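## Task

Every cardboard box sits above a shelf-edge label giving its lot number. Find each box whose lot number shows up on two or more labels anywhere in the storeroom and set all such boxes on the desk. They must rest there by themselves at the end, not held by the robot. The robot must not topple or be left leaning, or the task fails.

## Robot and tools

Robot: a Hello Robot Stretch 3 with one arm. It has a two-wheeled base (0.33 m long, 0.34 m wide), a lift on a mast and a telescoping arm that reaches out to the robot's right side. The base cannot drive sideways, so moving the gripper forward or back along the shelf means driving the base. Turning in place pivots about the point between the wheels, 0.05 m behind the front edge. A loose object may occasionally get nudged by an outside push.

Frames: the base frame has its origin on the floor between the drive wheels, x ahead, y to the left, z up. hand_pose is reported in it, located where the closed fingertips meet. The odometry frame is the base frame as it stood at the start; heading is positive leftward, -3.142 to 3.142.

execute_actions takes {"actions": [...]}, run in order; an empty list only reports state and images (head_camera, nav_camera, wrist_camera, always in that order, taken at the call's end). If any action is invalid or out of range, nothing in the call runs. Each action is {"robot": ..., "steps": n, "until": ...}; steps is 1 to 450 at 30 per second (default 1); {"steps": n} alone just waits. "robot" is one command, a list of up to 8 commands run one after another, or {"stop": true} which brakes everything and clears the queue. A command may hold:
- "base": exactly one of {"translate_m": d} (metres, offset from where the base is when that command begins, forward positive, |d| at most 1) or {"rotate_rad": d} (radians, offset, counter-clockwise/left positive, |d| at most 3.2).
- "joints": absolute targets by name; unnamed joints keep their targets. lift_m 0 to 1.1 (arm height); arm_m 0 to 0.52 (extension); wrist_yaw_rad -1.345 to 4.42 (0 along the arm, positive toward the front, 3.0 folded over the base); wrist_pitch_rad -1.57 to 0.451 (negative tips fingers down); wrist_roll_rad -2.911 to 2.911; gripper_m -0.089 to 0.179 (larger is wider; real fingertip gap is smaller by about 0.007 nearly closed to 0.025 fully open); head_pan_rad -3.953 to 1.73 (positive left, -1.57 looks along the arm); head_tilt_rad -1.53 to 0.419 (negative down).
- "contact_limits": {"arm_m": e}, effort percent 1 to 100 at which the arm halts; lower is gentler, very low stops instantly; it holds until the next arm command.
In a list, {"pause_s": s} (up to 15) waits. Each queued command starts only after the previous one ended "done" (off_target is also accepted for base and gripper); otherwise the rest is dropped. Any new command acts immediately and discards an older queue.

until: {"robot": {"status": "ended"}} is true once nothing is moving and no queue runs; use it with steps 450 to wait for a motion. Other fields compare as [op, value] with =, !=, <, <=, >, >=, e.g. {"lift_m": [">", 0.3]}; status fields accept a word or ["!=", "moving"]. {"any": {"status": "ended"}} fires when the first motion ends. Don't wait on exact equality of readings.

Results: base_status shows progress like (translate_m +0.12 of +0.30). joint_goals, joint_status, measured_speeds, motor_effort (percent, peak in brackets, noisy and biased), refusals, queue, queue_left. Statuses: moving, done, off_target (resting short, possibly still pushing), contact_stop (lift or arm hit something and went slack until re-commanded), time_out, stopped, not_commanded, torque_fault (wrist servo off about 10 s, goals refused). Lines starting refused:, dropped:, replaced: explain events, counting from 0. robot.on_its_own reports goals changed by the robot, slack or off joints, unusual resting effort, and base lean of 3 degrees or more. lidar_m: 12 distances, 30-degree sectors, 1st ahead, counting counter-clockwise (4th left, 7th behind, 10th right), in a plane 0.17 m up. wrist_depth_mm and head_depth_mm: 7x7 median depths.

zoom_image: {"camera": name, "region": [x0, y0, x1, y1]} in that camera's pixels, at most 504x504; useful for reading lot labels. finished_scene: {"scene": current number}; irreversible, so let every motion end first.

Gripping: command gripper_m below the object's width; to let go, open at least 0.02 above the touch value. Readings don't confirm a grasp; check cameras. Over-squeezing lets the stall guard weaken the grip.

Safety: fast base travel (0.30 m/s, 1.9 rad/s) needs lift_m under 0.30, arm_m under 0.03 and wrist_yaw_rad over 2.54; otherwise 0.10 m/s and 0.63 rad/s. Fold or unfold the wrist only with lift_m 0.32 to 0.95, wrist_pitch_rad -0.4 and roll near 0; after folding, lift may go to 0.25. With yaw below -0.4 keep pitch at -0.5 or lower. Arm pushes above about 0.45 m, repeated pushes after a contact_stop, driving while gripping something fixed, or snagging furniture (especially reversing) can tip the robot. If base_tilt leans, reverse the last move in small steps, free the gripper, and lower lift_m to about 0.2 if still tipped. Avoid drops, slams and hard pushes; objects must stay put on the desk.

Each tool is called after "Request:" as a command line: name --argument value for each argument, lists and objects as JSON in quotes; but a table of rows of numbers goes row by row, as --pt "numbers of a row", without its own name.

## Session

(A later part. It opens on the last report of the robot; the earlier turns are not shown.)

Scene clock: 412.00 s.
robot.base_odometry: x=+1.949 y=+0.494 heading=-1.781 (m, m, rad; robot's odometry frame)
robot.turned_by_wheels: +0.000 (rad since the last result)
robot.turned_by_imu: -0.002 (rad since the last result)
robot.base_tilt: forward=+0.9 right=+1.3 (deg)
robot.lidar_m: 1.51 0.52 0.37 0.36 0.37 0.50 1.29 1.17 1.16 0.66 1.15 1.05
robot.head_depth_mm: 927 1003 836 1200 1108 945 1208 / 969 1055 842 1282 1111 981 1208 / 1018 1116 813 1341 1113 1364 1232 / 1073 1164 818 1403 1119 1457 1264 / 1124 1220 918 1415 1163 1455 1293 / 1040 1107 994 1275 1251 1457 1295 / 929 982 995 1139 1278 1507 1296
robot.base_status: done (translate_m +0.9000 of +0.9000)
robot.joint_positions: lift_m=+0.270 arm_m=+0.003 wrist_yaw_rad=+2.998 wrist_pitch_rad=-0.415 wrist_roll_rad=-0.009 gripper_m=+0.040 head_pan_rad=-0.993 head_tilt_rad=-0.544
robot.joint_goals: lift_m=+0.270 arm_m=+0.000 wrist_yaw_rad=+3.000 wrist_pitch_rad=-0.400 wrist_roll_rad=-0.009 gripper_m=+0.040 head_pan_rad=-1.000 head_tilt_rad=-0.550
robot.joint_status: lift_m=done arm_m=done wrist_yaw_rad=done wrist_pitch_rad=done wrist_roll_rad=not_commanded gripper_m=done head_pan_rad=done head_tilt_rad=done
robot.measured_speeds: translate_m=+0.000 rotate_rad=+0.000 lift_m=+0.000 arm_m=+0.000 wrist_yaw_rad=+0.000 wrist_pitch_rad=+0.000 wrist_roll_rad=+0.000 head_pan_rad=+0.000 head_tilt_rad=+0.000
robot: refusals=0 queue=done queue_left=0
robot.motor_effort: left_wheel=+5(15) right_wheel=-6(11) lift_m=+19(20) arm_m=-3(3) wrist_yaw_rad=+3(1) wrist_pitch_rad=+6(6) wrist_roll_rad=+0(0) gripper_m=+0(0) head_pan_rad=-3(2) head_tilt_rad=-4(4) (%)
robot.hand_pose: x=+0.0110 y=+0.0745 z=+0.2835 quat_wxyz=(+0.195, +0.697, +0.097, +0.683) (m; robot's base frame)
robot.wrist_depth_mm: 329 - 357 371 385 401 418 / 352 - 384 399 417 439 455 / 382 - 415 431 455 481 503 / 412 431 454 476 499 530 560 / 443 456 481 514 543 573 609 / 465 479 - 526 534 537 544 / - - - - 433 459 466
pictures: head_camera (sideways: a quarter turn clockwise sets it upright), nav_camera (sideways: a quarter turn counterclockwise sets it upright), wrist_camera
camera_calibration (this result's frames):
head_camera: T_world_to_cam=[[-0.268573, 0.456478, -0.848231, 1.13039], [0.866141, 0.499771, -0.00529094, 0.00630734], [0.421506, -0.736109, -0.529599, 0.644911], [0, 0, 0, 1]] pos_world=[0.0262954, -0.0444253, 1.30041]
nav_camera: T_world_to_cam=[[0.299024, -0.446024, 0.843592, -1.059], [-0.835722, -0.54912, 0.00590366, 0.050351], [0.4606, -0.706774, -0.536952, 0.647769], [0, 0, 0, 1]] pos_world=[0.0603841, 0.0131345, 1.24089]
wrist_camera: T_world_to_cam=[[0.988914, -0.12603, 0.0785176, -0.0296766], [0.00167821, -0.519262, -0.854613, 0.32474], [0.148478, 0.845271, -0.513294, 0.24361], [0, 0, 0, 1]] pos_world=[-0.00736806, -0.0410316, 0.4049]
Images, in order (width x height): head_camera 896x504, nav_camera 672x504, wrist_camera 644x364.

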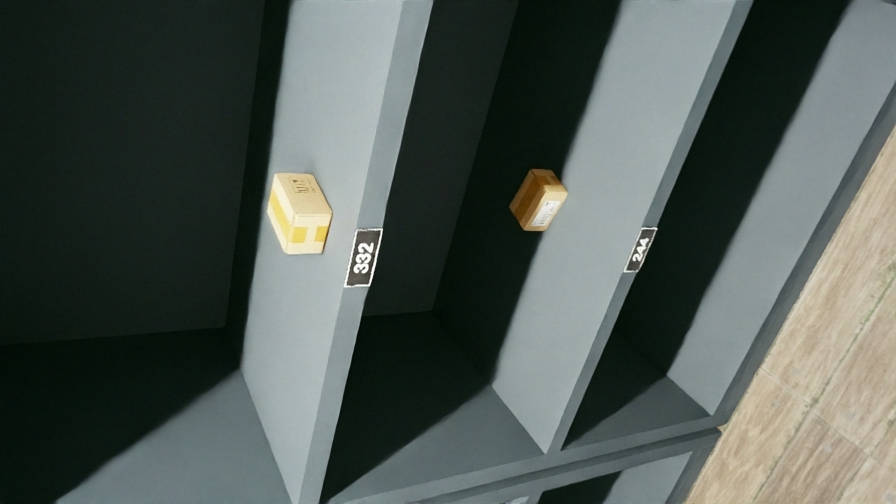

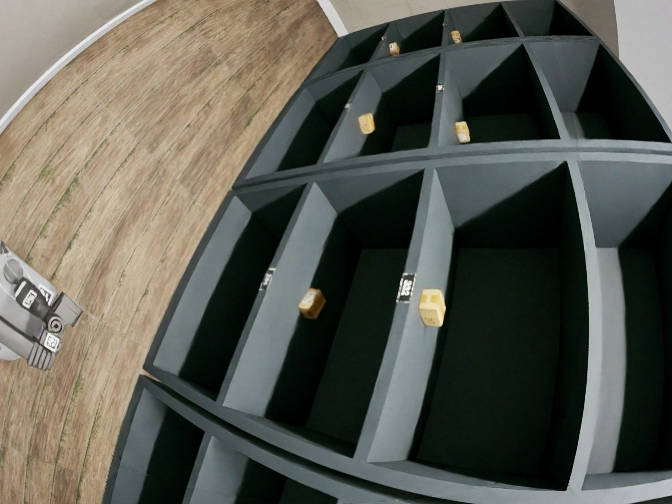

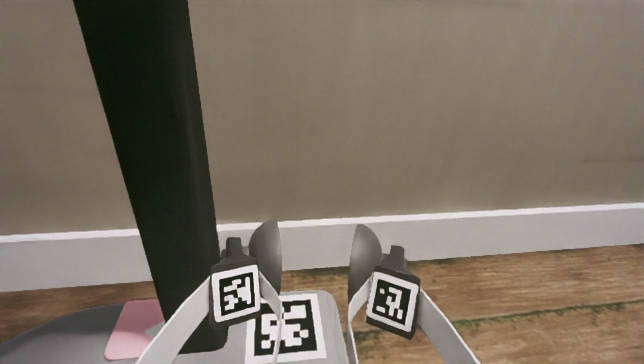

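Request:
zoom_image --camera "head_camera" --region '[490, 150, 690, 290]'

Request:
execute_actions --actions '[{"robot":{"base":{"translate_m":0.8},"joints":{"head_pan_rad":-0.6,"head_tilt_rad":-0.45}},"steps":450,"until":{"robot":{"status":"ended"}}}]'

Region (490, 150, 690, 290) of head_camera's 896x504 image, scaled by 2.520, with more detail than that image has; it fills the top 353 rows of this view, and the rest is white.

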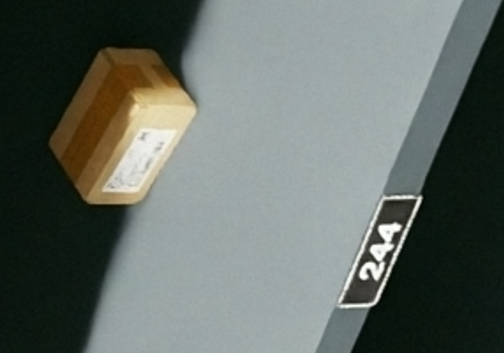

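Scene clock: 418.30 s.
robot.base_odometry: x=+1.782 y=-0.289 heading=-1.781 (m, m, rad; robot's odometry frame)
robot.turned_by_wheels: +0.000 (rad since the last result)
robot.turned_by_imu: -0.002 (rad since the last result)
robot.base_tilt: forward=+0.9 right=+1.3 (deg)
robot.lidar_m: 1.59 0.54 0.39 0.37 0.39 0.52 1.35 1.05 1.14 0.64 1.12 1.15
robot.head_depth_mm: 1104 1175 1085 1300 1233 997 1272 / 1165 1258 1103 1473 1231 1416 1273 / 1083 1177 1118 1419 1243 1552 1329 / 1005 1085 1130 1284 1356 1520 1367 / 983 1073 1210 1565 1867 1615 1372 / 1722 1889 2029 1969 2059 1677 1374 / 1654 1804 1924 2073 2152 1683 1381
robot.base_status: done (translate_m +0.8000 of +0.8000)
robot.joint_positions: lift_m=+0.270 arm_m=+0.003 wrist_yaw_rad=+2.998 wrist_pitch_rad=-0.415 wrist_roll_rad=-0.009 gripper_m=+0.040 head_pan_rad=-0.607 head_tilt_rad=-0.457
robot.joint_goals: lift_m=+0.270 arm_m=+0.000 wrist_yaw_rad=+3.000 wrist_pitch_rad=-0.400 wrist_roll_rad=-0.009 gripper_m=+0.040 head_pan_rad=-0.600 head_tilt_rad=-0.450
robot.joint_status: lift_m=done arm_m=done wrist_yaw_rad=done wrist_pitch_rad=done wrist_roll_rad=not_commanded gripper_m=done head_pan_rad=done head_tilt_rad=done
robot.measured_speeds: translate_m=+0.000 rotate_rad=+0.000 lift_m=+0.000 arm_m=+0.000 wrist_yaw_rad=+0.000 wrist_pitch_rad=+0.000 wrist_roll_rad=+0.000 head_pan_rad=+0.000 head_tilt_rad=+0.000
robot: refusals=0 queue=done queue_left=0
robot.motor_effort: left_wheel=+4(14) right_wheel=-6(11) lift_m=+19(19) arm_m=-2(2) wrist_yaw_rad=+2(2) wrist_pitch_rad=+6(6) wrist_roll_rad=+0(0) gripper_m=+1(1) head_pan_rad=+4(32) head_tilt_rad=+2(15) (%)
robot.hand_pose: x=+0.0110 y=+0.0745 z=+0.2835 quat_wxyz=(+0.195, +0.697, +0.097, +0.683) (m; robot's base frame)
robot.wrist_depth_mm: 344 - 370 386 405 422 438 / 366 - 401 417 437 459 478 / 397 - 434 452 477 504 528 / 430 447 476 497 524 558 591 / 460 475 499 528 562 600 619 / 478 492 - 526 534 540 550 / - - - - 435 454 466
pictures: head_camera (sideways: a quarter turn clockwise sets it upright), nav_camera (sideways: a quarter turn counterclockwise sets it upright), wrist_camera
camera_calibration (this result's frames):
head_camera: T_world_to_cam=[[-0.35895, 0.278858, -0.890726, 1.18636], [0.614406, 0.78899, -0.000589036, 0.00172191], [0.70261, -0.547479, -0.45454, 0.545533], [0, 0, 0, 1]] pos_world=[0.0414905, -0.033518, 1.30469]
nav_camera: T_world_to_cam=[[0.383528, -0.257919, 0.886783, -1.11585], [-0.567864, -0.823099, 0.00620086, 0.0483294], [0.728311, -0.505951, -0.462144, 0.5488], [0, 0, 0, 1]] pos_world=[0.0557051, 0.0296479, 1.24284]
wrist_camera: T_world_to_cam=[[0.988917, -0.126012, 0.0785175, -0.0296739], [0.00168488, -0.519277, -0.854604, 0.324733], [0.148463, 0.845265, -0.513309, 0.243615], [0, 0, 0, 1]] pos_world=[-0.00736987, -0.0410315, 0.404898]
Images, in order (width x height): head_camera 896x504, nav_camera 672x504, wrist_camera 644x364.

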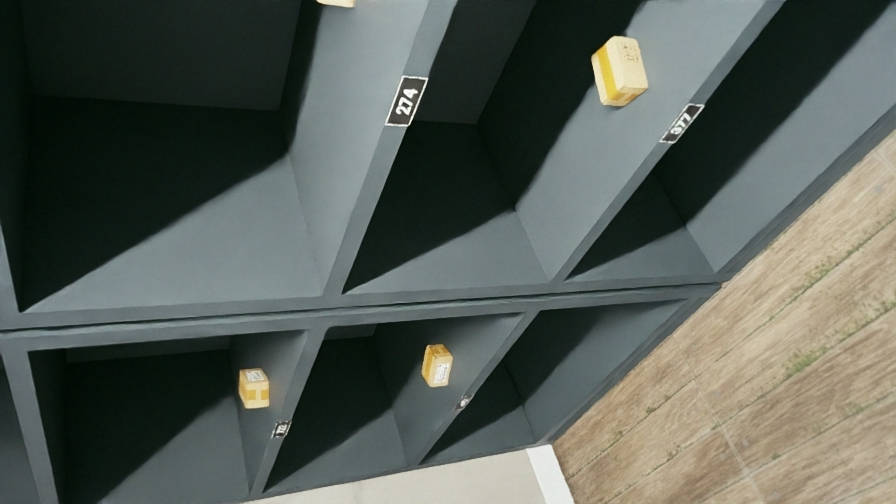

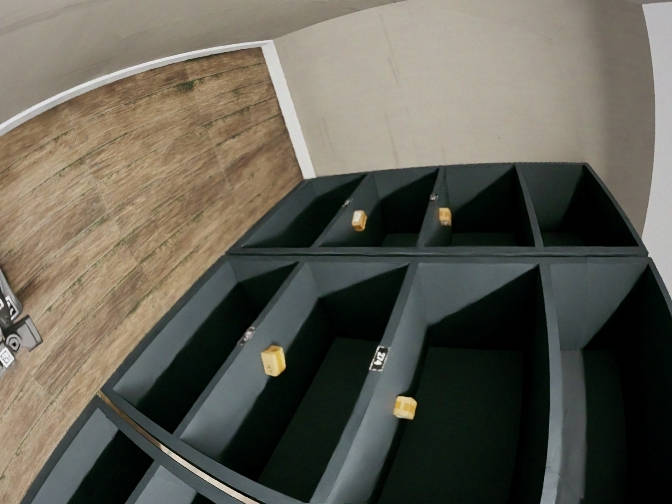

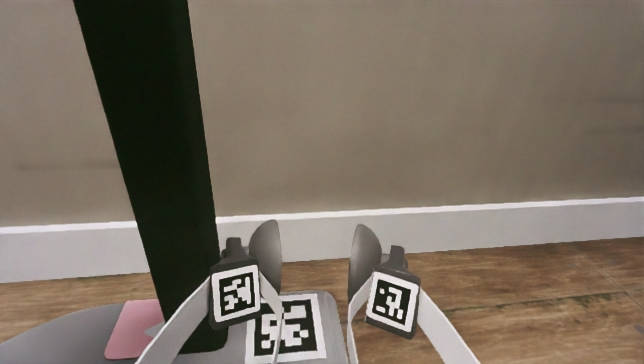

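Request:
zoom_image --camera "head_camera" --region '[645, 90, 720, 155]'

Request:
zoom_image --camera "head_camera" --region '[260, 410, 300, 450]'

Request:
zoom_image --camera "head_camera" --region '[443, 383, 483, 423]'

Region (645, 90, 720, 155) of head_camera's 896x504 image, scaled by 6.720, with more detail than that image has; it fills the top 437 rows of this view, and the rest is white.

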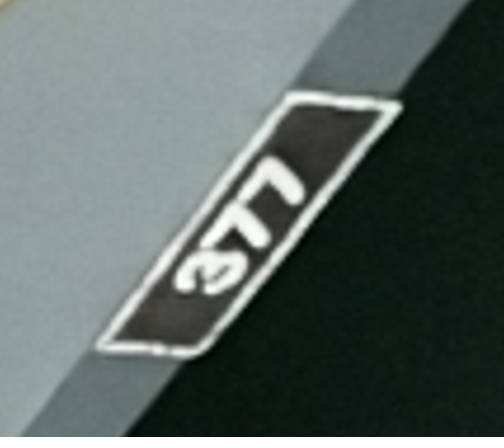

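Region (260, 410, 300, 450) of head_camera's 896x504 image, scaled by 12.600, with more detail than that image has.

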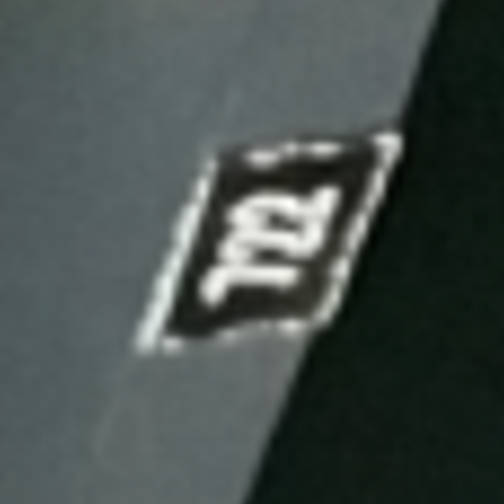

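Region (443, 383, 483, 423) of head_camera's 896x504 image, scaled by 12.600, with more detail than that image has.

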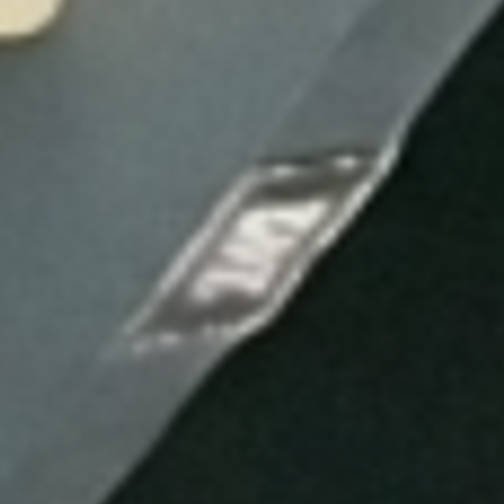

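Need to get closer.

Request:
execute_actions --actions '[{"robot":{"base":{"translate_m":0.75},"joints":{"head_pan_rad":-0.7,"head_tilt_rad":-0.5}},"steps":450,"until":{"robot":{"status":"ended"}}}]'

Scene clock: 427.43 s.
robot.base_odometry: x=+1.625 y=-1.022 heading=-1.781 (m, m, rad; robot's odometry frame)
robot.turned_by_wheels: +0.000 (rad since the last result)
robot.turned_by_imu: -0.002 (rad since the last result)
robot.base_tilt: forward=+0.9 right=+1.2 (deg)
robot.lidar_m: 1.19 0.57 0.41 0.39 0.40 0.55 1.41 0.90 0.89 0.86 0.65 1.24
robot.head_depth_mm: 1025 1094 962 1247 1132 882 950 / 1107 1186 971 1376 1180 1025 1246 / 1215 1313 976 1510 1179 1463 1281 / 1293 1398 989 1609 1239 1509 1334 / 1205 1304 1291 1485 1645 1557 1337 / 1115 1201 1283 1402 1556 1617 1334 / 1065 1148 1244 1335 1436 1526 1342
robot.base_status: done (translate_m +0.7500 of +0.7500)
robot.joint_positions: lift_m=+0.270 arm_m=+0.003 wrist_yaw_rad=+2.998 wrist_pitch_rad=-0.415 wrist_roll_rad=-0.009 gripper_m=+0.040 head_pan_rad=-0.693 head_tilt_rad=-0.494
robot.joint_goals: lift_m=+0.270 arm_m=+0.000 wrist_yaw_rad=+3.000 wrist_pitch_rad=-0.400 wrist_roll_rad=-0.009 gripper_m=+0.040 head_pan_rad=-0.700 head_tilt_rad=-0.500
robot.joint_status: lift_m=done arm_m=done wrist_yaw_rad=done wrist_pitch_rad=done wrist_roll_rad=not_commanded gripper_m=done head_pan_rad=done head_tilt_rad=done
robot.measured_speeds: translate_m=+0.000 rotate_rad=+0.000 lift_m=+0.000 arm_m=+0.000 wrist_yaw_rad=+0.000 wrist_pitch_rad=+0.000 wrist_roll_rad=+0.000 head_pan_rad=+0.000 head_tilt_rad=+0.000
robot: refusals=0 queue=done queue_left=0
robot.motor_effort: left_wheel=+4(13) right_wheel=-6(10) lift_m=+19(20) arm_m=-3(2) wrist_yaw_rad=+2(2) wrist_pitch_rad=+6(6) wrist_roll_rad=+0(0) gripper_m=-1(0) head_pan_rad=-3(13) head_tilt_rad=-3(10) (%)
robot.hand_pose: x=+0.0110 y=+0.0745 z=+0.2835 quat_wxyz=(+0.195, +0.697, +0.097, +0.683) (m; robot's base frame)
robot.wrist_depth_mm: 361 - 385 401 419 438 457 / 384 - 418 434 452 473 498 / 412 - 454 469 498 517 553 / 444 467 494 520 549 582 611 / 475 492 519 552 586 615 642 / 482 496 - 527 540 539 546 / - - - - 437 457 464
pictures: head_camera (sideways: a quarter turn clockwise sets it upright), nav_camera (sideways: a quarter turn counterclockwise sets it upright), wrist_camera
camera_calibration (this result's frames):
head_camera: T_world_to_cam=[[-0.358909, 0.329523, -0.873269, 1.16359], [0.679746, 0.733443, -0.00261135, 0.00395608], [0.639633, -0.594538, -0.487231, 0.588454], [0, 0, 0, 1]] pos_world=[0.0385401, -0.0364736, 1.30285]
nav_camera: T_world_to_cam=[[0.385074, -0.310671, 0.869023, -1.09269], [-0.63617, -0.771525, 0.00607874, 0.0489054], [0.668585, -0.555187, -0.494734, 0.59157], [0, 0, 0, 1]] pos_world=[0.0563652, 0.0266965, 1.24195]
wrist_camera: T_world_to_cam=[[0.988919, -0.125997, 0.0785168, -0.0296713], [0.00168997, -0.51929, -0.854596, 0.324728], [0.148449, 0.845259, -0.513323, 0.243619], [0, 0, 0, 1]] pos_world=[-0.00737138, -0.0410313, 0.404896]
Images, in order (width x height): head_camera 896x504, nav_camera 672x504, wrist_camera 644x364.

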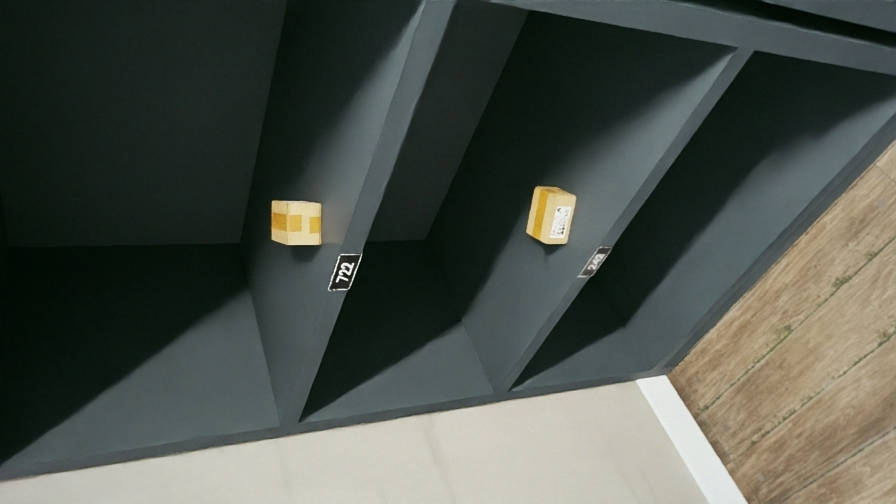

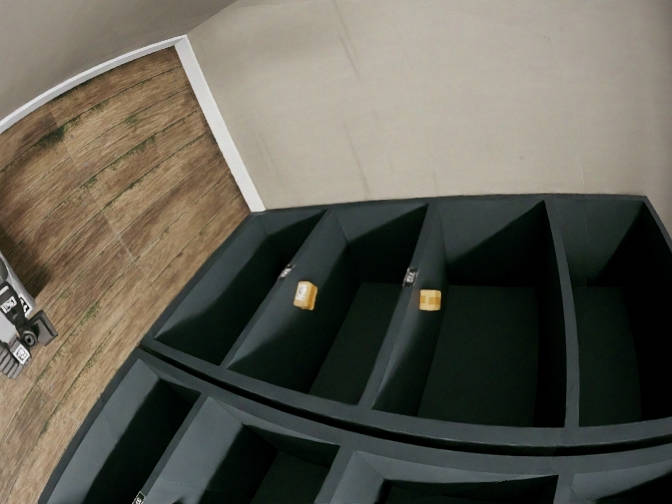

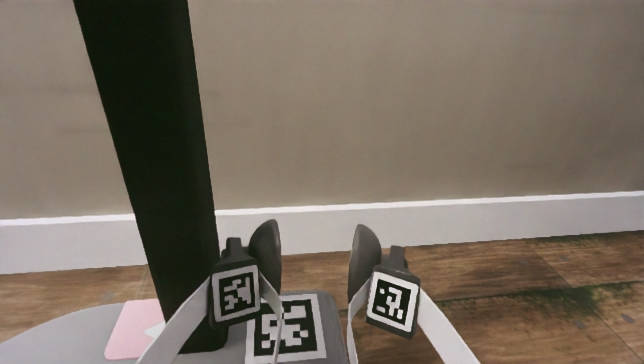

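Request:
zoom_image --camera "head_camera" --region '[565, 235, 625, 290]'

Request:
zoom_image --camera "head_camera" --region '[315, 245, 375, 300]'

Region (565, 235, 625, 290) of head_camera's 896x504 image, scaled by 8.400, with more detail than that image has; it fills the top 462 rows of this view, and the rest is white.

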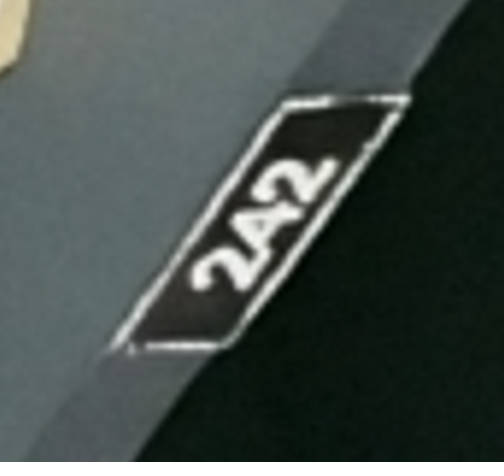

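Region (315, 245, 375, 300) of head_camera's 896x504 image, scaled by 8.400, with more detail than that image has; it fills the top 462 rows of this view, and the rest is white.

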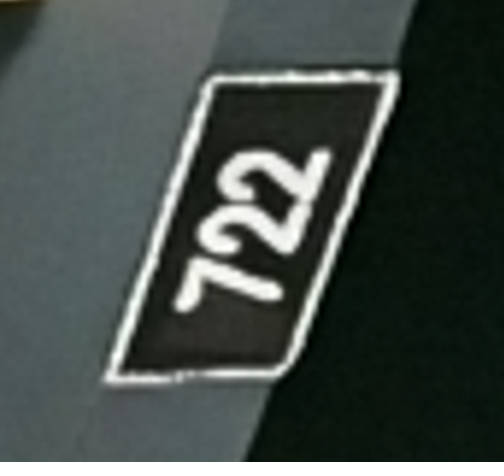

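Request:
execute_actions --actions '[{"robot":{"base":{"translate_m":-1.0},"joints":{"head_pan_rad":-1.6,"head_tilt_rad":-0.75}},"steps":450,"until":{"robot":{"translate_m":["<",-0.064]}}},{"robot":{"base":{"translate_m":-1.0}},"steps":450,"until":{"robot":{"translate_m":["<",-0.85]}}},{"robot":{"joints":{"lift_m":0.56}},"steps":450,"until":{"robot":{"lift_m":[">",0.33]}}},{"robot":[{"joints":{"wrist_yaw_rad":-0.18,"gripper_m":0.179}},{"joints":{"wrist_pitch_rad":-0.21,"arm_m":0.3}}],"steps":450,"until":{"robot":{"status":"ended"}}}]'

Scene clock: 457.97 s.
robot.base_odometry: x=+1.848 y=+0.023 heading=-1.781 (m, m, rad; robot's odometry frame)
robot.turned_by_wheels: +0.000 (rad since the last result)
robot.turned_by_imu: -0.001 (rad since the last result)
robot.base_tilt: forward=+0.8 right=+1.3 (deg)
robot.lidar_m: 1.56 0.53 0.38 0.37 0.38 0.51 1.33 1.59 0.82 1.10 0.73 1.42
robot.head_depth_mm: 951 734 1247 1108 1334 1315 1167 / 944 736 1254 1112 1414 1317 - / 936 692 1245 1111 - 1298 1175 / 932 686 1236 1075 - 1294 1176 / 930 746 1221 1113 1386 1296 1178 / 932 745 1210 1116 1390 1303 1183 / 922 751 1172 1089 1001 1259 1182
robot.base_status: done (translate_m -1.0000 of -1.0000)
robot.joint_positions: lift_m=+0.560 arm_m=+0.300 wrist_yaw_rad=-0.178 wrist_pitch_rad=-0.235 wrist_roll_rad=-0.009 gripper_m=+0.179 head_pan_rad=-1.593 head_tilt_rad=-0.741
robot.joint_goals: lift_m=+0.560 arm_m=+0.300 wrist_yaw_rad=-0.180 wrist_pitch_rad=-0.210 wrist_roll_rad=-0.009 gripper_m=+0.179 head_pan_rad=-1.600 head_tilt_rad=-0.750
robot.joint_status: lift_m=done arm_m=done wrist_yaw_rad=done wrist_pitch_rad=done wrist_roll_rad=not_commanded gripper_m=done head_pan_rad=done head_tilt_rad=done
robot.measured_speeds: translate_m=+0.000 rotate_rad=+0.000 lift_m=+0.000 arm_m=+0.000 wrist_yaw_rad=+0.000 wrist_pitch_rad=+0.000 wrist_roll_rad=+0.000 head_pan_rad=+0.000 head_tilt_rad=+0.000
robot: refusals=0 queue=done queue_left=0
robot.motor_effort: left_wheel=+4(9) right_wheel=-5(14) lift_m=+25(26) arm_m=+3(1) wrist_yaw_rad=-1(2) wrist_pitch_rad=+9(12) wrist_roll_rad=+0(0) gripper_m=+1(84) head_pan_rad=-3(46) head_tilt_rad=-5(25) (%)
robot.hand_pose: x=-0.0646 y=-0.6844 z=+0.6154 quat_wxyz=(+0.696, +0.021, -0.703, -0.145) (m; robot's base frame)
robot.wrist_depth_mm: 447 468 493 512 545 561 444 / 465 489 514 540 570 587 445 / 493 516 542 572 606 601 446 / 434 453 433 492 517 538 448 / 335 333 312 315 362 380 390 / - 258 265 271 278 285 298 / 202 213 218 221 228 230 248
pictures: head_camera (sideways: a quarter turn clockwise sets it upright), nav_camera (sideways: a quarter turn counterclockwise sets it upright), wrist_camera
camera_calibration (this result's frames):
head_camera: T_world_to_cam=[[0.0394983, 0.684162, -0.72826, 0.972119], [0.997104, -0.0743926, -0.0158085, 0.0191984], [-0.0649927, -0.725526, -0.685119, 0.850191], [0, 0, 0, 1]] pos_world=[-0.00228362, -0.0468222, 1.29074]
nav_camera: T_world_to_cam=[[-0.00843889, -0.691664, 0.72217, -0.898848], [-0.999834, 0.0174877, 0.00506541, 0.0524448], [-0.0161326, -0.722008, -0.691697, 0.851979], [0, 0, 0, 1]] pos_world=[0.0585955, -0.00748226, 1.23817]
wrist_camera: T_world_to_cam=[[-0.98157, 0.17339, 0.0803463, -0.0000863501], [-0.0127109, 0.36027, -0.932761, 0.863588], [-0.190678, -0.916592, -0.351427, -0.260694], [0, 0, 0, 1]] pos_world=[-0.0388163, -0.55006, 0.713914]
Images, in order (width x height): head_camera 896x504, nav_camera 672x504, wrist_camera 644x364.

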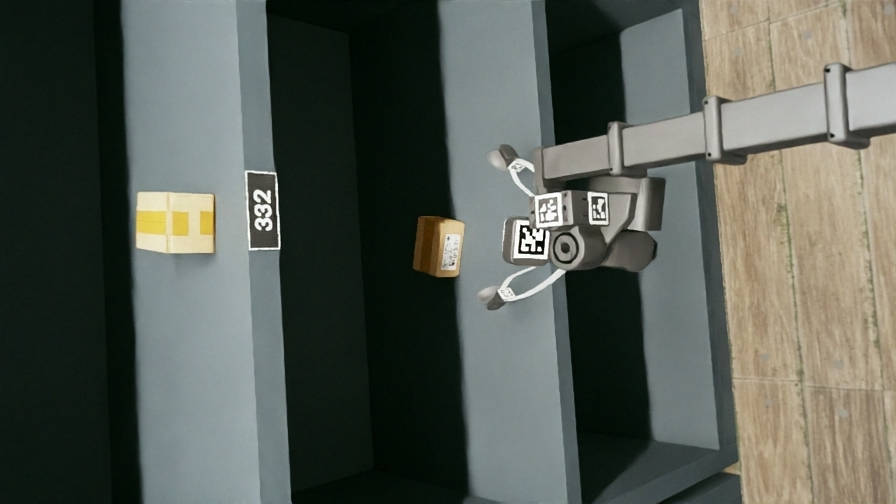

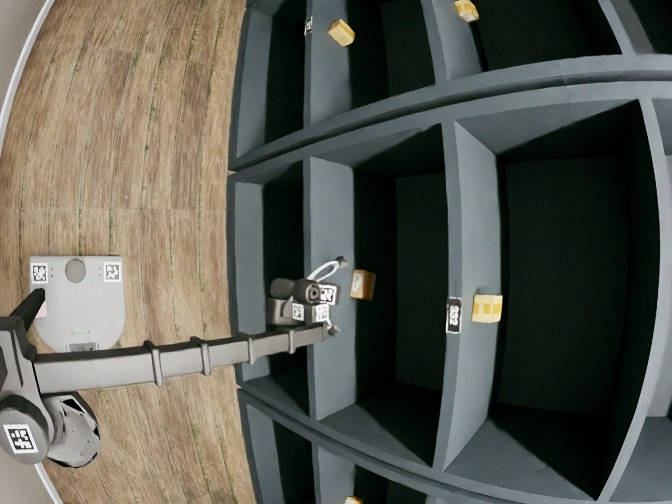

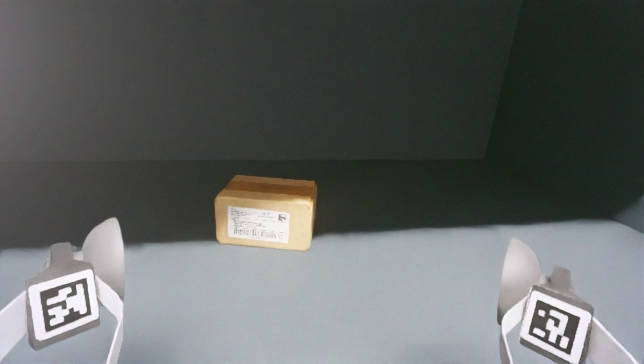

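Request:
execute_actions --actions '[{"robot":[{"base":{"translate_m":0.015},"joints":{"lift_m":0.52,"arm_m":0.48}},{"joints":{"lift_m":0.506}}],"steps":450,"until":{"robot":{"status":"ended"}}}]'

Scene clock: 468.03 s.
robot.base_odometry: x=+1.845 y=+0.009 heading=-1.781 (m, m, rad; robot's odometry frame)
robot.turned_by_wheels: +0.000 (rad since the last result)
robot.turned_by_imu: -0.001 (rad since the last result)
robot.base_tilt: forward=+0.9 right=+1.3 (deg)
robot.lidar_m: 1.56 0.53 0.38 0.37 0.38 0.51 1.33 1.60 0.83 1.10 0.72 1.41
robot.head_depth_mm: 947 734 1243 1104 1373 1321 1174 / 946 736 1254 1109 1410 1320 - / 936 683 1235 1145 1415 1294 1176 / 928 707 1225 1179 1417 1295 1174 / 931 743 1217 1113 1390 1300 1185 / 932 747 1205 1112 1385 1301 1174 / 924 749 1144 1087 1000 1247 1178
robot.base_status: done (translate_m +0.0150 of +0.0150)
robot.joint_positions: lift_m=+0.506 arm_m=+0.480 wrist_yaw_rad=-0.178 wrist_pitch_rad=-0.235 wrist_roll_rad=-0.009 gripper_m=+0.179 head_pan_rad=-1.593 head_tilt_rad=-0.741
robot.joint_goals: lift_m=+0.506 arm_m=+0.480 wrist_yaw_rad=-0.180 wrist_pitch_rad=-0.210 wrist_roll_rad=-0.009 gripper_m=+0.179 head_pan_rad=-1.600 head_tilt_rad=-0.750
robot.joint_status: lift_m=done arm_m=done wrist_yaw_rad=done wrist_pitch_rad=done wrist_roll_rad=not_commanded gripper_m=done head_pan_rad=done head_tilt_rad=done
robot.measured_speeds: translate_m=+0.000 rotate_rad=+0.000 lift_m=+0.000 arm_m=+0.000 wrist_yaw_rad=+0.000 wrist_pitch_rad=+0.000 wrist_roll_rad=+0.000 head_pan_rad=+0.000 head_tilt_rad=+0.000
robot: refusals=0 queue=done queue_left=0
robot.motor_effort: left_wheel=+4(9) right_wheel=-5(8) lift_m=+19(24) arm_m=+2(2) wrist_yaw_rad=-2(2) wrist_pitch_rad=+10(9) wrist_roll_rad=+0(0) gripper_m=+1(1) head_pan_rad=-4(3) head_tilt_rad=-5(6) (%)
robot.hand_pose: x=-0.0646 y=-0.8644 z=+0.5619 quat_wxyz=(+0.696, +0.021, -0.703, -0.145) (m; robot's base frame)
robot.wrist_depth_mm: 302 314 331 348 370 388 407 / 316 331 349 367 388 413 433 / 332 346 367 388 415 438 453 / 301 311 326 340 357 377 397 / 227 228 146 142 167 262 270 / - 179 125 122 123 197 205 / 139 147 135 131 131 159 171
pictures: head_camera (sideways: a quarter turn clockwise sets it upright), nav_camera (sideways: a quarter turn counterclockwise sets it upright), wrist_camera
camera_calibration (this result's frames):
head_camera: T_world_to_cam=[[0.0395056, 0.684183, -0.72824, 0.972092], [0.997103, -0.0744021, -0.01581, 0.0192004], [-0.0649995, -0.725505, -0.68514, 0.850219], [0, 0, 0, 1]] pos_world=[-0.00228408, -0.0468217, 1.29074]
nav_camera: T_world_to_cam=[[-0.00844629, -0.691685, 0.72215, -0.898821], [-0.999834, 0.0174975, 0.00506527, 0.052445], [-0.0161394, -0.721987, -0.691718, 0.852007], [0, 0, 0, 1]] pos_world=[0.0585954, -0.0074809, 1.23817]
wrist_camera: T_world_to_cam=[[-0.981556, 0.173474, 0.0803473, 0.0354846], [-0.0127324, 0.360026, -0.932856, 0.878322], [-0.190753, -0.916673, -0.351176, -0.44474], [0, 0, 0, 1]] pos_world=[-0.0388222, -0.730055, 0.660314]
Images, in order (width x height): head_camera 896x504, nav_camera 672x504, wrist_camera 644x364.

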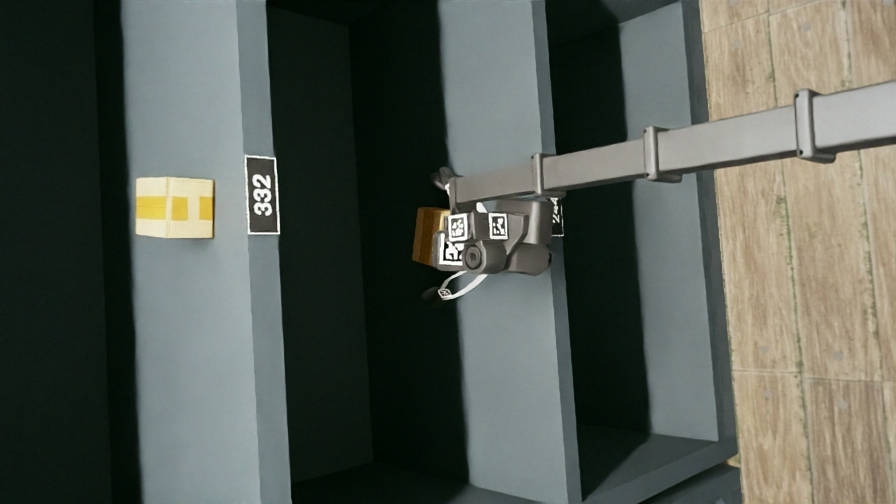

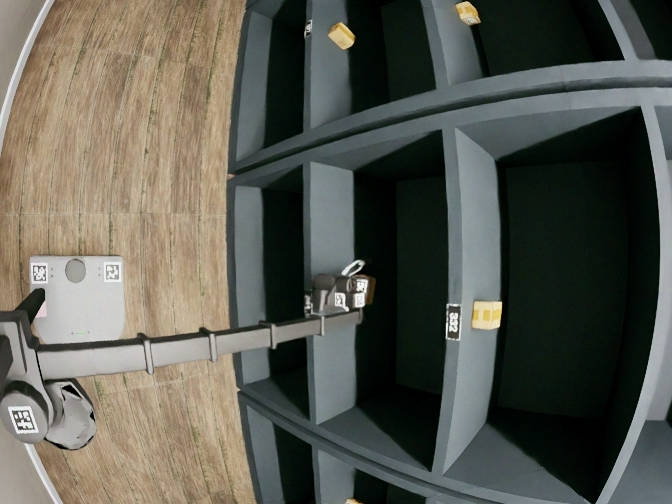

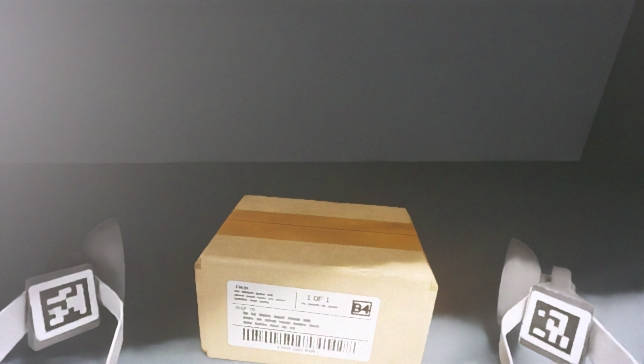

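Request:
execute_actions --actions '[{"robot":[{"joints":{"arm_m":0.475}},{"joints":{"gripper_m":0.042}},{"joints":{"lift_m":0.54}},{"joints":{"arm_m":0.0}}],"steps":450,"until":{"robot":{"arm_m":["<",0.12]}}},{"robot":{"base":{"translate_m":-0.4}},"steps":450,"until":{"robot":{"arm_m":["<",0.03]}}},{"robot":{"joints":{"wrist_yaw_rad":2.62,"wrist_pitch_rad":-0.4,"lift_m":0.36,"head_pan_rad":-0.3,"head_tilt_rad":-1.3}},"steps":450,"until":{"robot":{"status":"ended"}}}]'

Scene clock: 487.47 s.
robot.base_odometry: x=+1.929 y=+0.400 heading=-1.781 (m, m, rad; robot's odometry frame)
robot.turned_by_wheels: +0.000 (rad since the last result)
robot.turned_by_imu: -0.002 (rad since the last result)
robot.base_tilt: forward=+0.9 right=+1.3 (deg)
robot.lidar_m: 1.52 0.52 0.37 0.36 0.37 0.50 1.30 1.25 0.68 0.66 1.04 0.97
robot.head_depth_mm: 1100 1372 1360 1336 1263 1202 1142 / 1492 1446 1404 1329 1267 - 1142 / 1542 1484 1404 1320 1257 - 1130 / 1581 1489 1399 1317 1265 - - / 1584 1489 1400 1311 1248 - - / 1576 1472 1394 1315 1245 1184 - / 1574 1476 1388 1315 1248 1155 984
robot.base_status: done (translate_m -0.4000 of -0.4000)
robot.joint_positions: lift_m=+0.360 arm_m=+0.003 wrist_yaw_rad=+2.617 wrist_pitch_rad=-0.422 wrist_roll_rad=-0.009 gripper_m=+0.043 head_pan_rad=-0.307 head_tilt_rad=-1.285
robot.joint_goals: lift_m=+0.360 arm_m=+0.000 wrist_yaw_rad=+2.620 wrist_pitch_rad=-0.400 wrist_roll_rad=-0.009 gripper_m=+0.042 head_pan_rad=-0.300 head_tilt_rad=-1.300
robot.joint_status: lift_m=done arm_m=done wrist_yaw_rad=done wrist_pitch_rad=done wrist_roll_rad=not_commanded gripper_m=done head_pan_rad=done head_tilt_rad=done
robot.measured_speeds: translate_m=+0.000 rotate_rad=+0.000 lift_m=+0.000 arm_m=+0.000 wrist_yaw_rad=+0.000 wrist_pitch_rad=+0.000 wrist_roll_rad=+0.000 head_pan_rad=+0.000 head_tilt_rad=+0.000
robot: refusals=0 queue=done queue_left=0
robot.motor_effort: left_wheel=+4(5) right_wheel=-5(11) lift_m=+19(27) arm_m=-3(4) wrist_yaw_rad=+4(4) wrist_pitch_rad=+8(9) wrist_roll_rad=+0(0) gripper_m=-20(93) head_pan_rad=+5(48) head_tilt_rad=-9(39) (%)
robot.hand_pose: x=+0.0909 y=+0.0457 z=+0.3720 quat_wxyz=(+0.323, +0.703, -0.035, +0.633) (m; robot's base frame)
robot.wrist_depth_mm: 308 339 386 445 525 632 810 / 325 364 414 479 572 724 969 / 344 387 441 527 636 829 - / 366 416 478 561 707 916 - / 394 442 139 142 165 794 811 / 426 461 129 128 126 656 670 / - 500 138 137 138 542 563
pictures: head_camera (sideways: a quarter turn clockwise sets it upright), nav_camera (sideways: a quarter turn counterclockwise sets it upright), wrist_camera
camera_calibration (this result's frames):
head_camera: T_world_to_cam=[[-0.910587, 0.314052, -0.268706, 0.379264], [0.336441, 0.940832, -0.0405256, 0.055387], [0.24008, -0.127306, -0.962369, 1.20868], [0, 0, 0, 1]] pos_world=[0.0365382, -0.017346, 1.26735]
nav_camera: T_world_to_cam=[[0.922569, -0.2851, 0.259971, -0.302439], [-0.295729, -0.95527, 0.00185896, 0.0523267], [0.247813, -0.0785961, -0.965615, 1.20638], [0, 0, 0, 1]] pos_world=[-0.00446051, 0.0585774, 1.24343]
wrist_camera: T_world_to_cam=[[0.871482, -0.484119, 0.0784049, -0.0921814], [-0.194399, -0.487775, -0.851049, 0.400339], [0.450253, 0.726432, -0.5192, 0.281605], [0, 0, 0, 1]] pos_world=[0.0313662, -0.0539185, 0.494145]
Images, in order (width x height): head_camera 896x504, nav_camera 672x504, wrist_camera 644x364.

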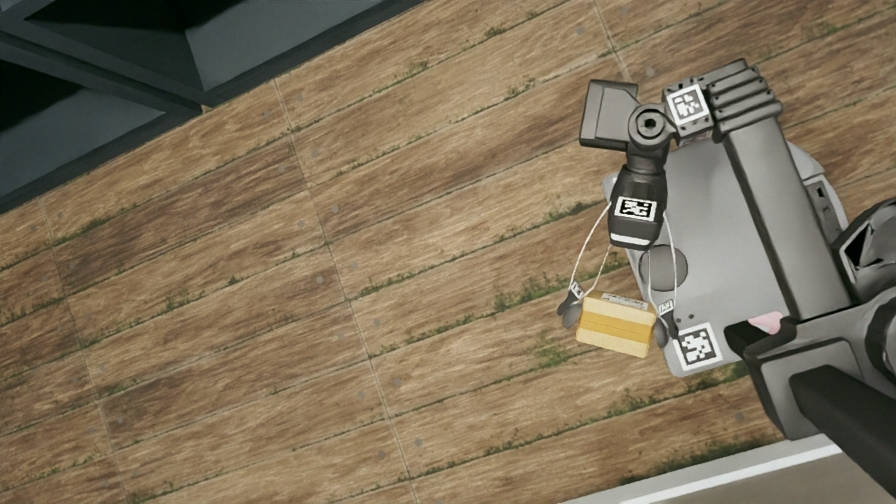

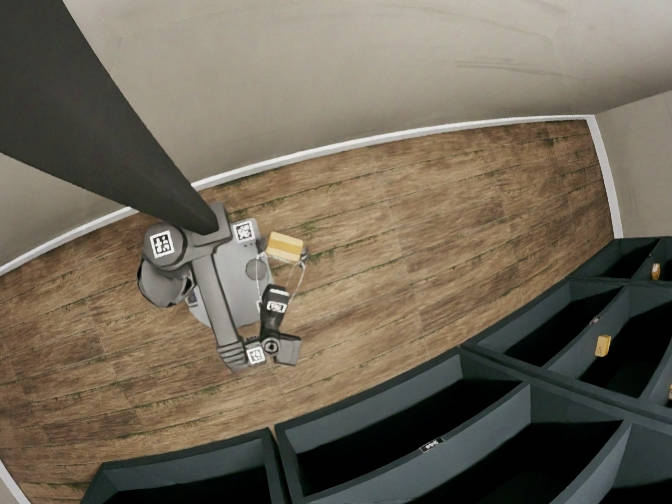

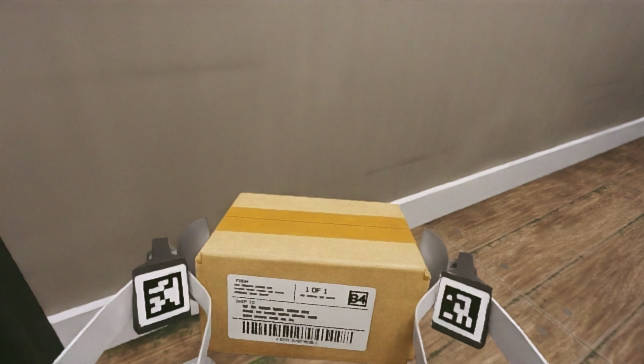

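Request:
execute_actions --actions '[{"robot":{"joints":{"lift_m":0.285,"head_pan_rad":0.0,"head_tilt_rad":-0.6}},"steps":450,"until":{"robot":{"lift_m":["<",0.295]}}},{"robot":{"base":{"translate_m":-1.0}},"steps":450,"until":{"robot":{"translate_m":["<",-0.62]}}},{"robot":[{"base":{"translate_m":-1.0}},{"base":{"rotate_rad":-1.36}}],"steps":450,"until":{"robot":{"status":"ended"}}}]'

Scene clock: 531.70 s.
robot.base_odometry: x=+2.268 y=+1.987 heading=-3.141 (m, m, rad; robot's odometry frame)
robot.turned_by_wheels: -1.360 (rad since the last result)
robot.turned_by_imu: -1.384 (rad since the last result)
robot.base_tilt: forward=+0.9 right=+1.2 (deg)
robot.lidar_m: 1.23 0.87 1.57 0.75 0.39 0.33 0.32 0.36 0.50 0.50 0.55 0.89
robot.head_depth_mm: 2876 3071 2716 2212 1766 1461 1241 / 2928 3251 3080 2268 1777 1460 1247 / 2977 3313 3097 2268 1775 1462 1246 / 3004 3366 3168 2277 1787 1459 1246 / 3111 3331 3128 2284 1784 1468 1256 / 3135 3436 3161 2204 1637 1464 1255 / 3127 1130 1142 1176 1218 1287 1257
robot.base_status: done (rotate_rad -1.3598 of -1.3600)
robot.joint_positions: lift_m=+0.285 arm_m=+0.003 wrist_yaw_rad=+2.617 wrist_pitch_rad=-0.422 wrist_roll_rad=-0.009 gripper_m=+0.043 head_pan_rad=-0.007 head_tilt_rad=-0.605
robot.joint_goals: lift_m=+0.285 arm_m=+0.000 wrist_yaw_rad=+2.620 wrist_pitch_rad=-0.400 wrist_roll_rad=-0.009 gripper_m=+0.042 head_pan_rad=+0.000 head_tilt_rad=-0.600
robot.joint_status: lift_m=done arm_m=done wrist_yaw_rad=done wrist_pitch_rad=done wrist_roll_rad=not_commanded gripper_m=done head_pan_rad=done head_tilt_rad=done
robot.measured_speeds: translate_m=+0.000 rotate_rad=+0.000 lift_m=+0.000 arm_m=+0.000 wrist_yaw_rad=+0.000 wrist_pitch_rad=+0.000 wrist_roll_rad=+0.000 head_pan_rad=+0.000 head_tilt_rad=+0.000
robot: refusals=0 queue=done queue_left=0
robot.motor_effort: left_wheel=+4(13) right_wheel=-6(14) lift_m=+20(20) arm_m=-2(3) wrist_yaw_rad=+4(3) wrist_pitch_rad=+9(9) wrist_roll_rad=+0(0) gripper_m=-19(19) head_pan_rad=+5(27) head_tilt_rad=+2(36) (%)
robot.hand_pose: x=+0.0908 y=+0.0457 z=+0.2968 quat_wxyz=(+0.323, +0.703, -0.034, +0.633) (m; robot's base frame)
robot.wrist_depth_mm: 916 - - - - - 750 / 883 - - - - 784 845 / 817 965 - - - 847 975 / 698 741 761 792 827 850 880 / 593 608 139 143 165 669 685 / 501 515 129 128 126 562 563 / - - 138 137 138 459 479
pictures: head_camera (sideways: a quarter turn clockwise sets it upright), nav_camera (sideways: a quarter turn counterclockwise sets it upright), wrist_camera
camera_calibration (this result's frames):
head_camera: T_world_to_cam=[[-0.579857, 0.0282843, -0.814227, 1.08795], [0.0607686, 0.998115, -0.00860462, 0.0155336], [0.812449, -0.0544689, -0.580483, 0.708726], [0, 0, 0, 1]] pos_world=[0.0541094, -0.0076728, 1.29738]
nav_camera: T_world_to_cam=[[0.587644, 0.00288112, 0.809114, -1.01581], [-0.00289863, -0.99998, 0.00566597, 0.0455806], [0.809114, -0.0056749, -0.587624, 0.711567], [0, 0, 0, 1]] pos_world=[0.0213287, 0.0525445, 1.23978]
wrist_camera: T_world_to_cam=[[0.87169, -0.483747, 0.0783915, -0.0862412], [-0.19445, -0.488257, -0.850761, 0.336301], [0.449828, 0.726356, -0.519674, 0.24285], [0, 0, 0, 1]] pos_world=[0.0313287, -0.0539132, 0.419075]
Images, in order (width x height): head_camera 896x504, nav_camera 672x504, wrist_camera 644x364.

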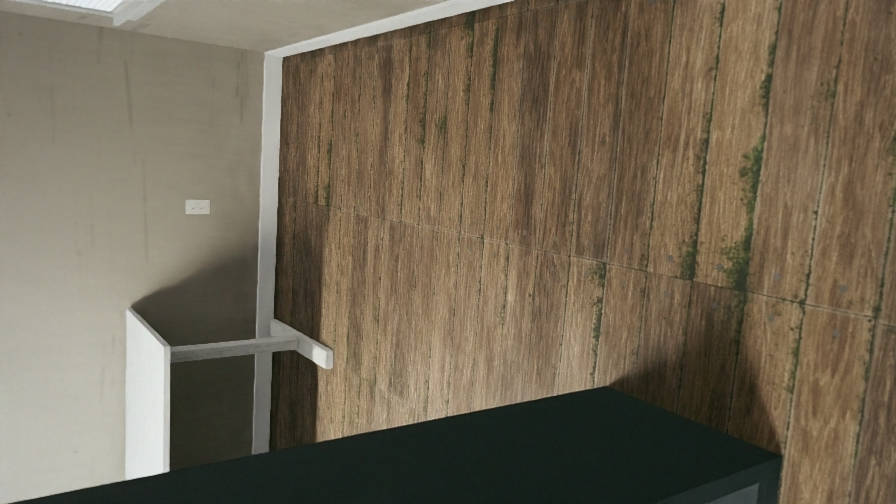

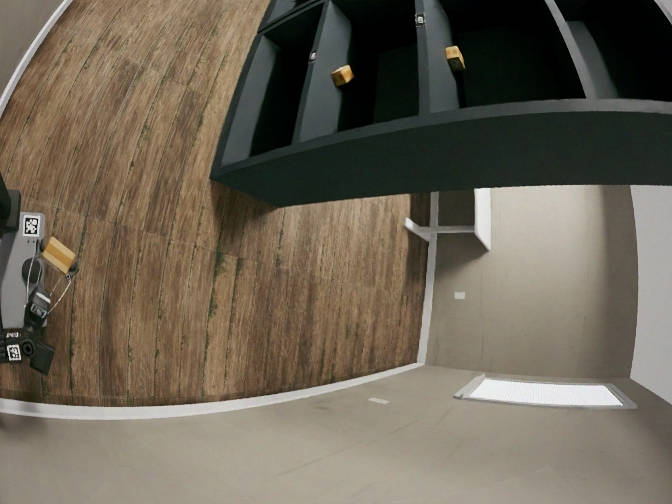

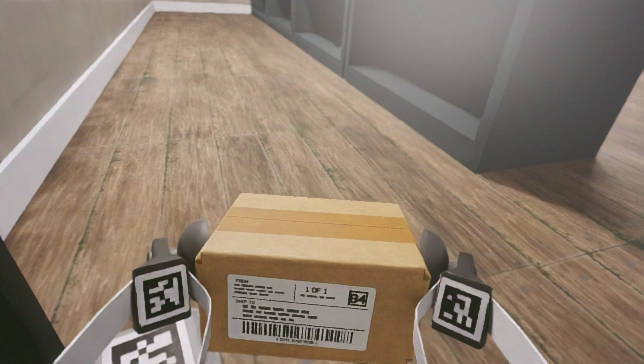

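Request:
execute_actions --actions '[{"robot":{"base":{"translate_m":1.0}},"steps":450,"until":{"robot":{"translate_m":[">",0.65]}}},{"robot":{"base":{"translate_m":1.0}},"steps":450,"until":{"robot":{"translate_m":[">",0.6]}}},{"robot":{"base":{"translate_m":1.0}},"steps":450,"until":{"robot":{"translate_m":[">",0.9]}}},{"robot":{"joints":{"lift_m":0.76,"head_pan_rad":-1.57,"head_tilt_rad":-0.7}},"steps":450,"until":{"robot":{"base_status":["!=","moving"]}}},{"robot":{"base":{"rotate_rad":2.18}},"steps":450,"until":{"robot":{"lift_m":[">",0.6]}}},{"robot":{"joints":{"wrist_yaw_rad":0.0,"wrist_pitch_rad":-0.21}},"steps":450,"until":{"robot":{"status":"ended"}}}]'

Scene clock: 562.70 s.
robot.base_odometry: x=+0.010 y=+1.985 heading=-0.961 (m, m, rad; robot's odometry frame)
robot.turned_by_wheels: +2.180 (rad since the last result)
robot.turned_by_imu: +2.215 (rad since the last result)
robot.base_tilt: forward=+0.9 right=+1.2 (deg)
robot.lidar_m: 1.24 1.09 1.78 1.05 0.91 0.91 1.06 1.22 0.91 0.91 1.87 2.11
robot.head_depth_mm: 1156 1264 1136 1529 1637 1375 1250 / 1250 1371 1146 911 1521 1384 1267 / 1352 1455 1148 887 788 1321 - / 1478 1549 1153 889 1640 927 1182 / 1634 1638 1152 955 1639 1385 1200 / 1829 1649 1156 1899 1654 1398 1206 / 2057 1599 1212 1981 1656 1399 1202
robot.base_status: done (rotate_rad +2.1798 of +2.1800)
robot.joint_positions: lift_m=+0.760 arm_m=+0.003 wrist_yaw_rad=+0.003 wrist_pitch_rad=-0.244 wrist_roll_rad=-0.009 gripper_m=+0.043 head_pan_rad=-1.563 head_tilt_rad=-0.691
robot.joint_goals: lift_m=+0.760 arm_m=+0.000 wrist_yaw_rad=+0.000 wrist_pitch_rad=-0.210 wrist_roll_rad=-0.009 gripper_m=+0.042 head_pan_rad=-1.570 head_tilt_rad=-0.700
robot.joint_status: lift_m=done arm_m=done wrist_yaw_rad=done wrist_pitch_rad=done wrist_roll_rad=not_commanded gripper_m=done head_pan_rad=done head_tilt_rad=done
robot.measured_speeds: translate_m=+0.000 rotate_rad=+0.000 lift_m=+0.000 arm_m=+0.000 wrist_yaw_rad=+0.000 wrist_pitch_rad=+0.000 wrist_roll_rad=+0.000 head_pan_rad=+0.000 head_tilt_rad=+0.000
robot: refusals=0 queue=done queue_left=0
robot.motor_effort: left_wheel=-5(15) right_wheel=+6(10) lift_m=+26(28) arm_m=-3(4) wrist_yaw_rad=-2(1) wrist_pitch_rad=+13(11) wrist_roll_rad=+0(0) gripper_m=-20(19) head_pan_rad=-3(48) head_tilt_rad=-5(15) (%)
robot.hand_pose: x=-0.0207 y=-0.3908 z=+0.8132 quat_wxyz=(+0.705, +0.088, -0.698, -0.085) (m; robot's base frame)
robot.wrist_depth_mm: - - - - - 892 767 / - - - - - 919 792 / - 992 809 856 926 889 799 / - - 585 515 544 921 831 / - - 139 143 166 - 873 / - - 129 128 127 - 859 / - - 139 137 139 - 903
pictures: head_camera (sideways: a quarter turn clockwise sets it upright), nav_camera (sideways: a quarter turn counterclockwise sets it upright), wrist_camera
camera_calibration (this result's frames):
head_camera: T_world_to_cam=[[0.0191997, 0.648422, -0.761039, 1.01496], [0.998895, -0.0450995, -0.0132255, 0.0158256], [-0.0428982, -0.759944, -0.648571, 0.802519], [0, 0, 0, 1]] pos_world=[-0.000868526, -0.0475425, 1.29313]
nav_camera: T_world_to_cam=[[0.0120735, -0.655278, 0.755291, -0.94214], [-0.99991, -0.012321, 0.00529436, 0.0521469], [0.00583664, -0.755287, -0.655368, 0.804592], [0, 0, 0, 1]] pos_world=[0.058821, -0.00902327, 1.23862]
wrist_camera: T_world_to_cam=[[-0.996743, -0.00718322, 0.0803231, -0.0946185], [-0.0775067, 0.360428, -0.929561, 0.939], [-0.0222734, -0.932759, -0.359811, 0.0902422], [0, 0, 0, 1]] pos_world=[-0.0195215, -0.254947, 0.912929]
Images, in order (width x height): head_camera 896x504, nav_camera 672x504, wrist_camera 644x364.

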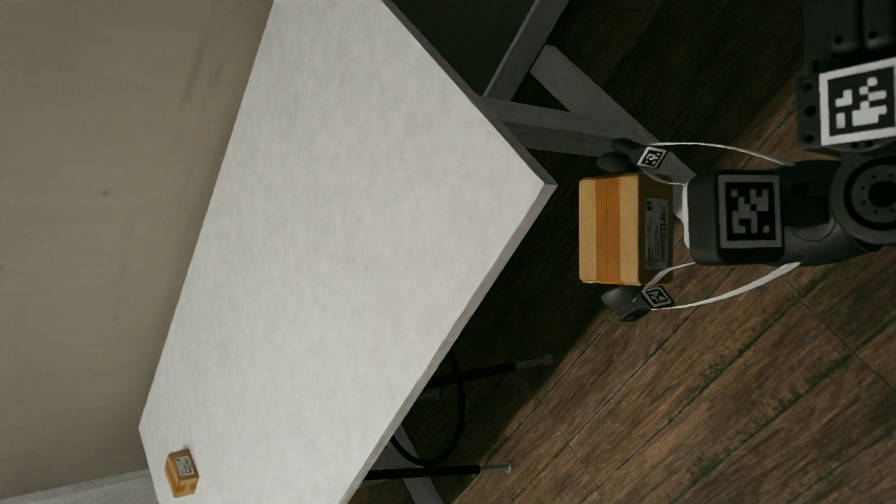

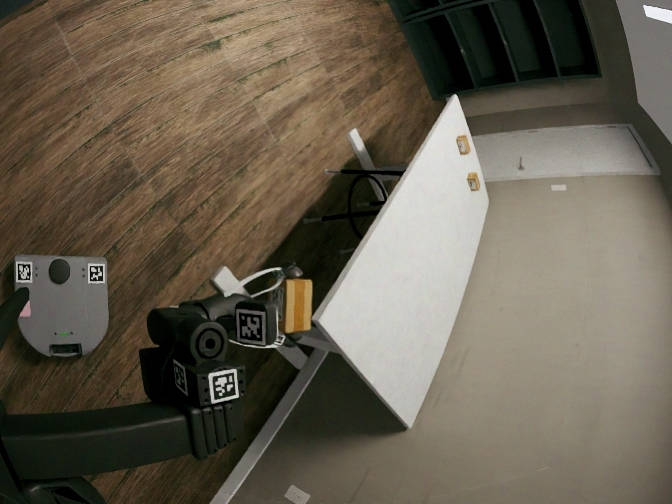

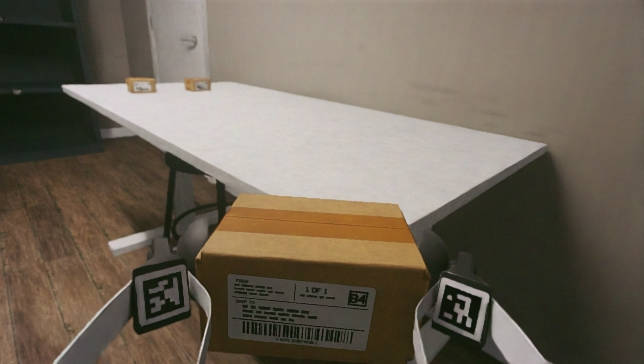

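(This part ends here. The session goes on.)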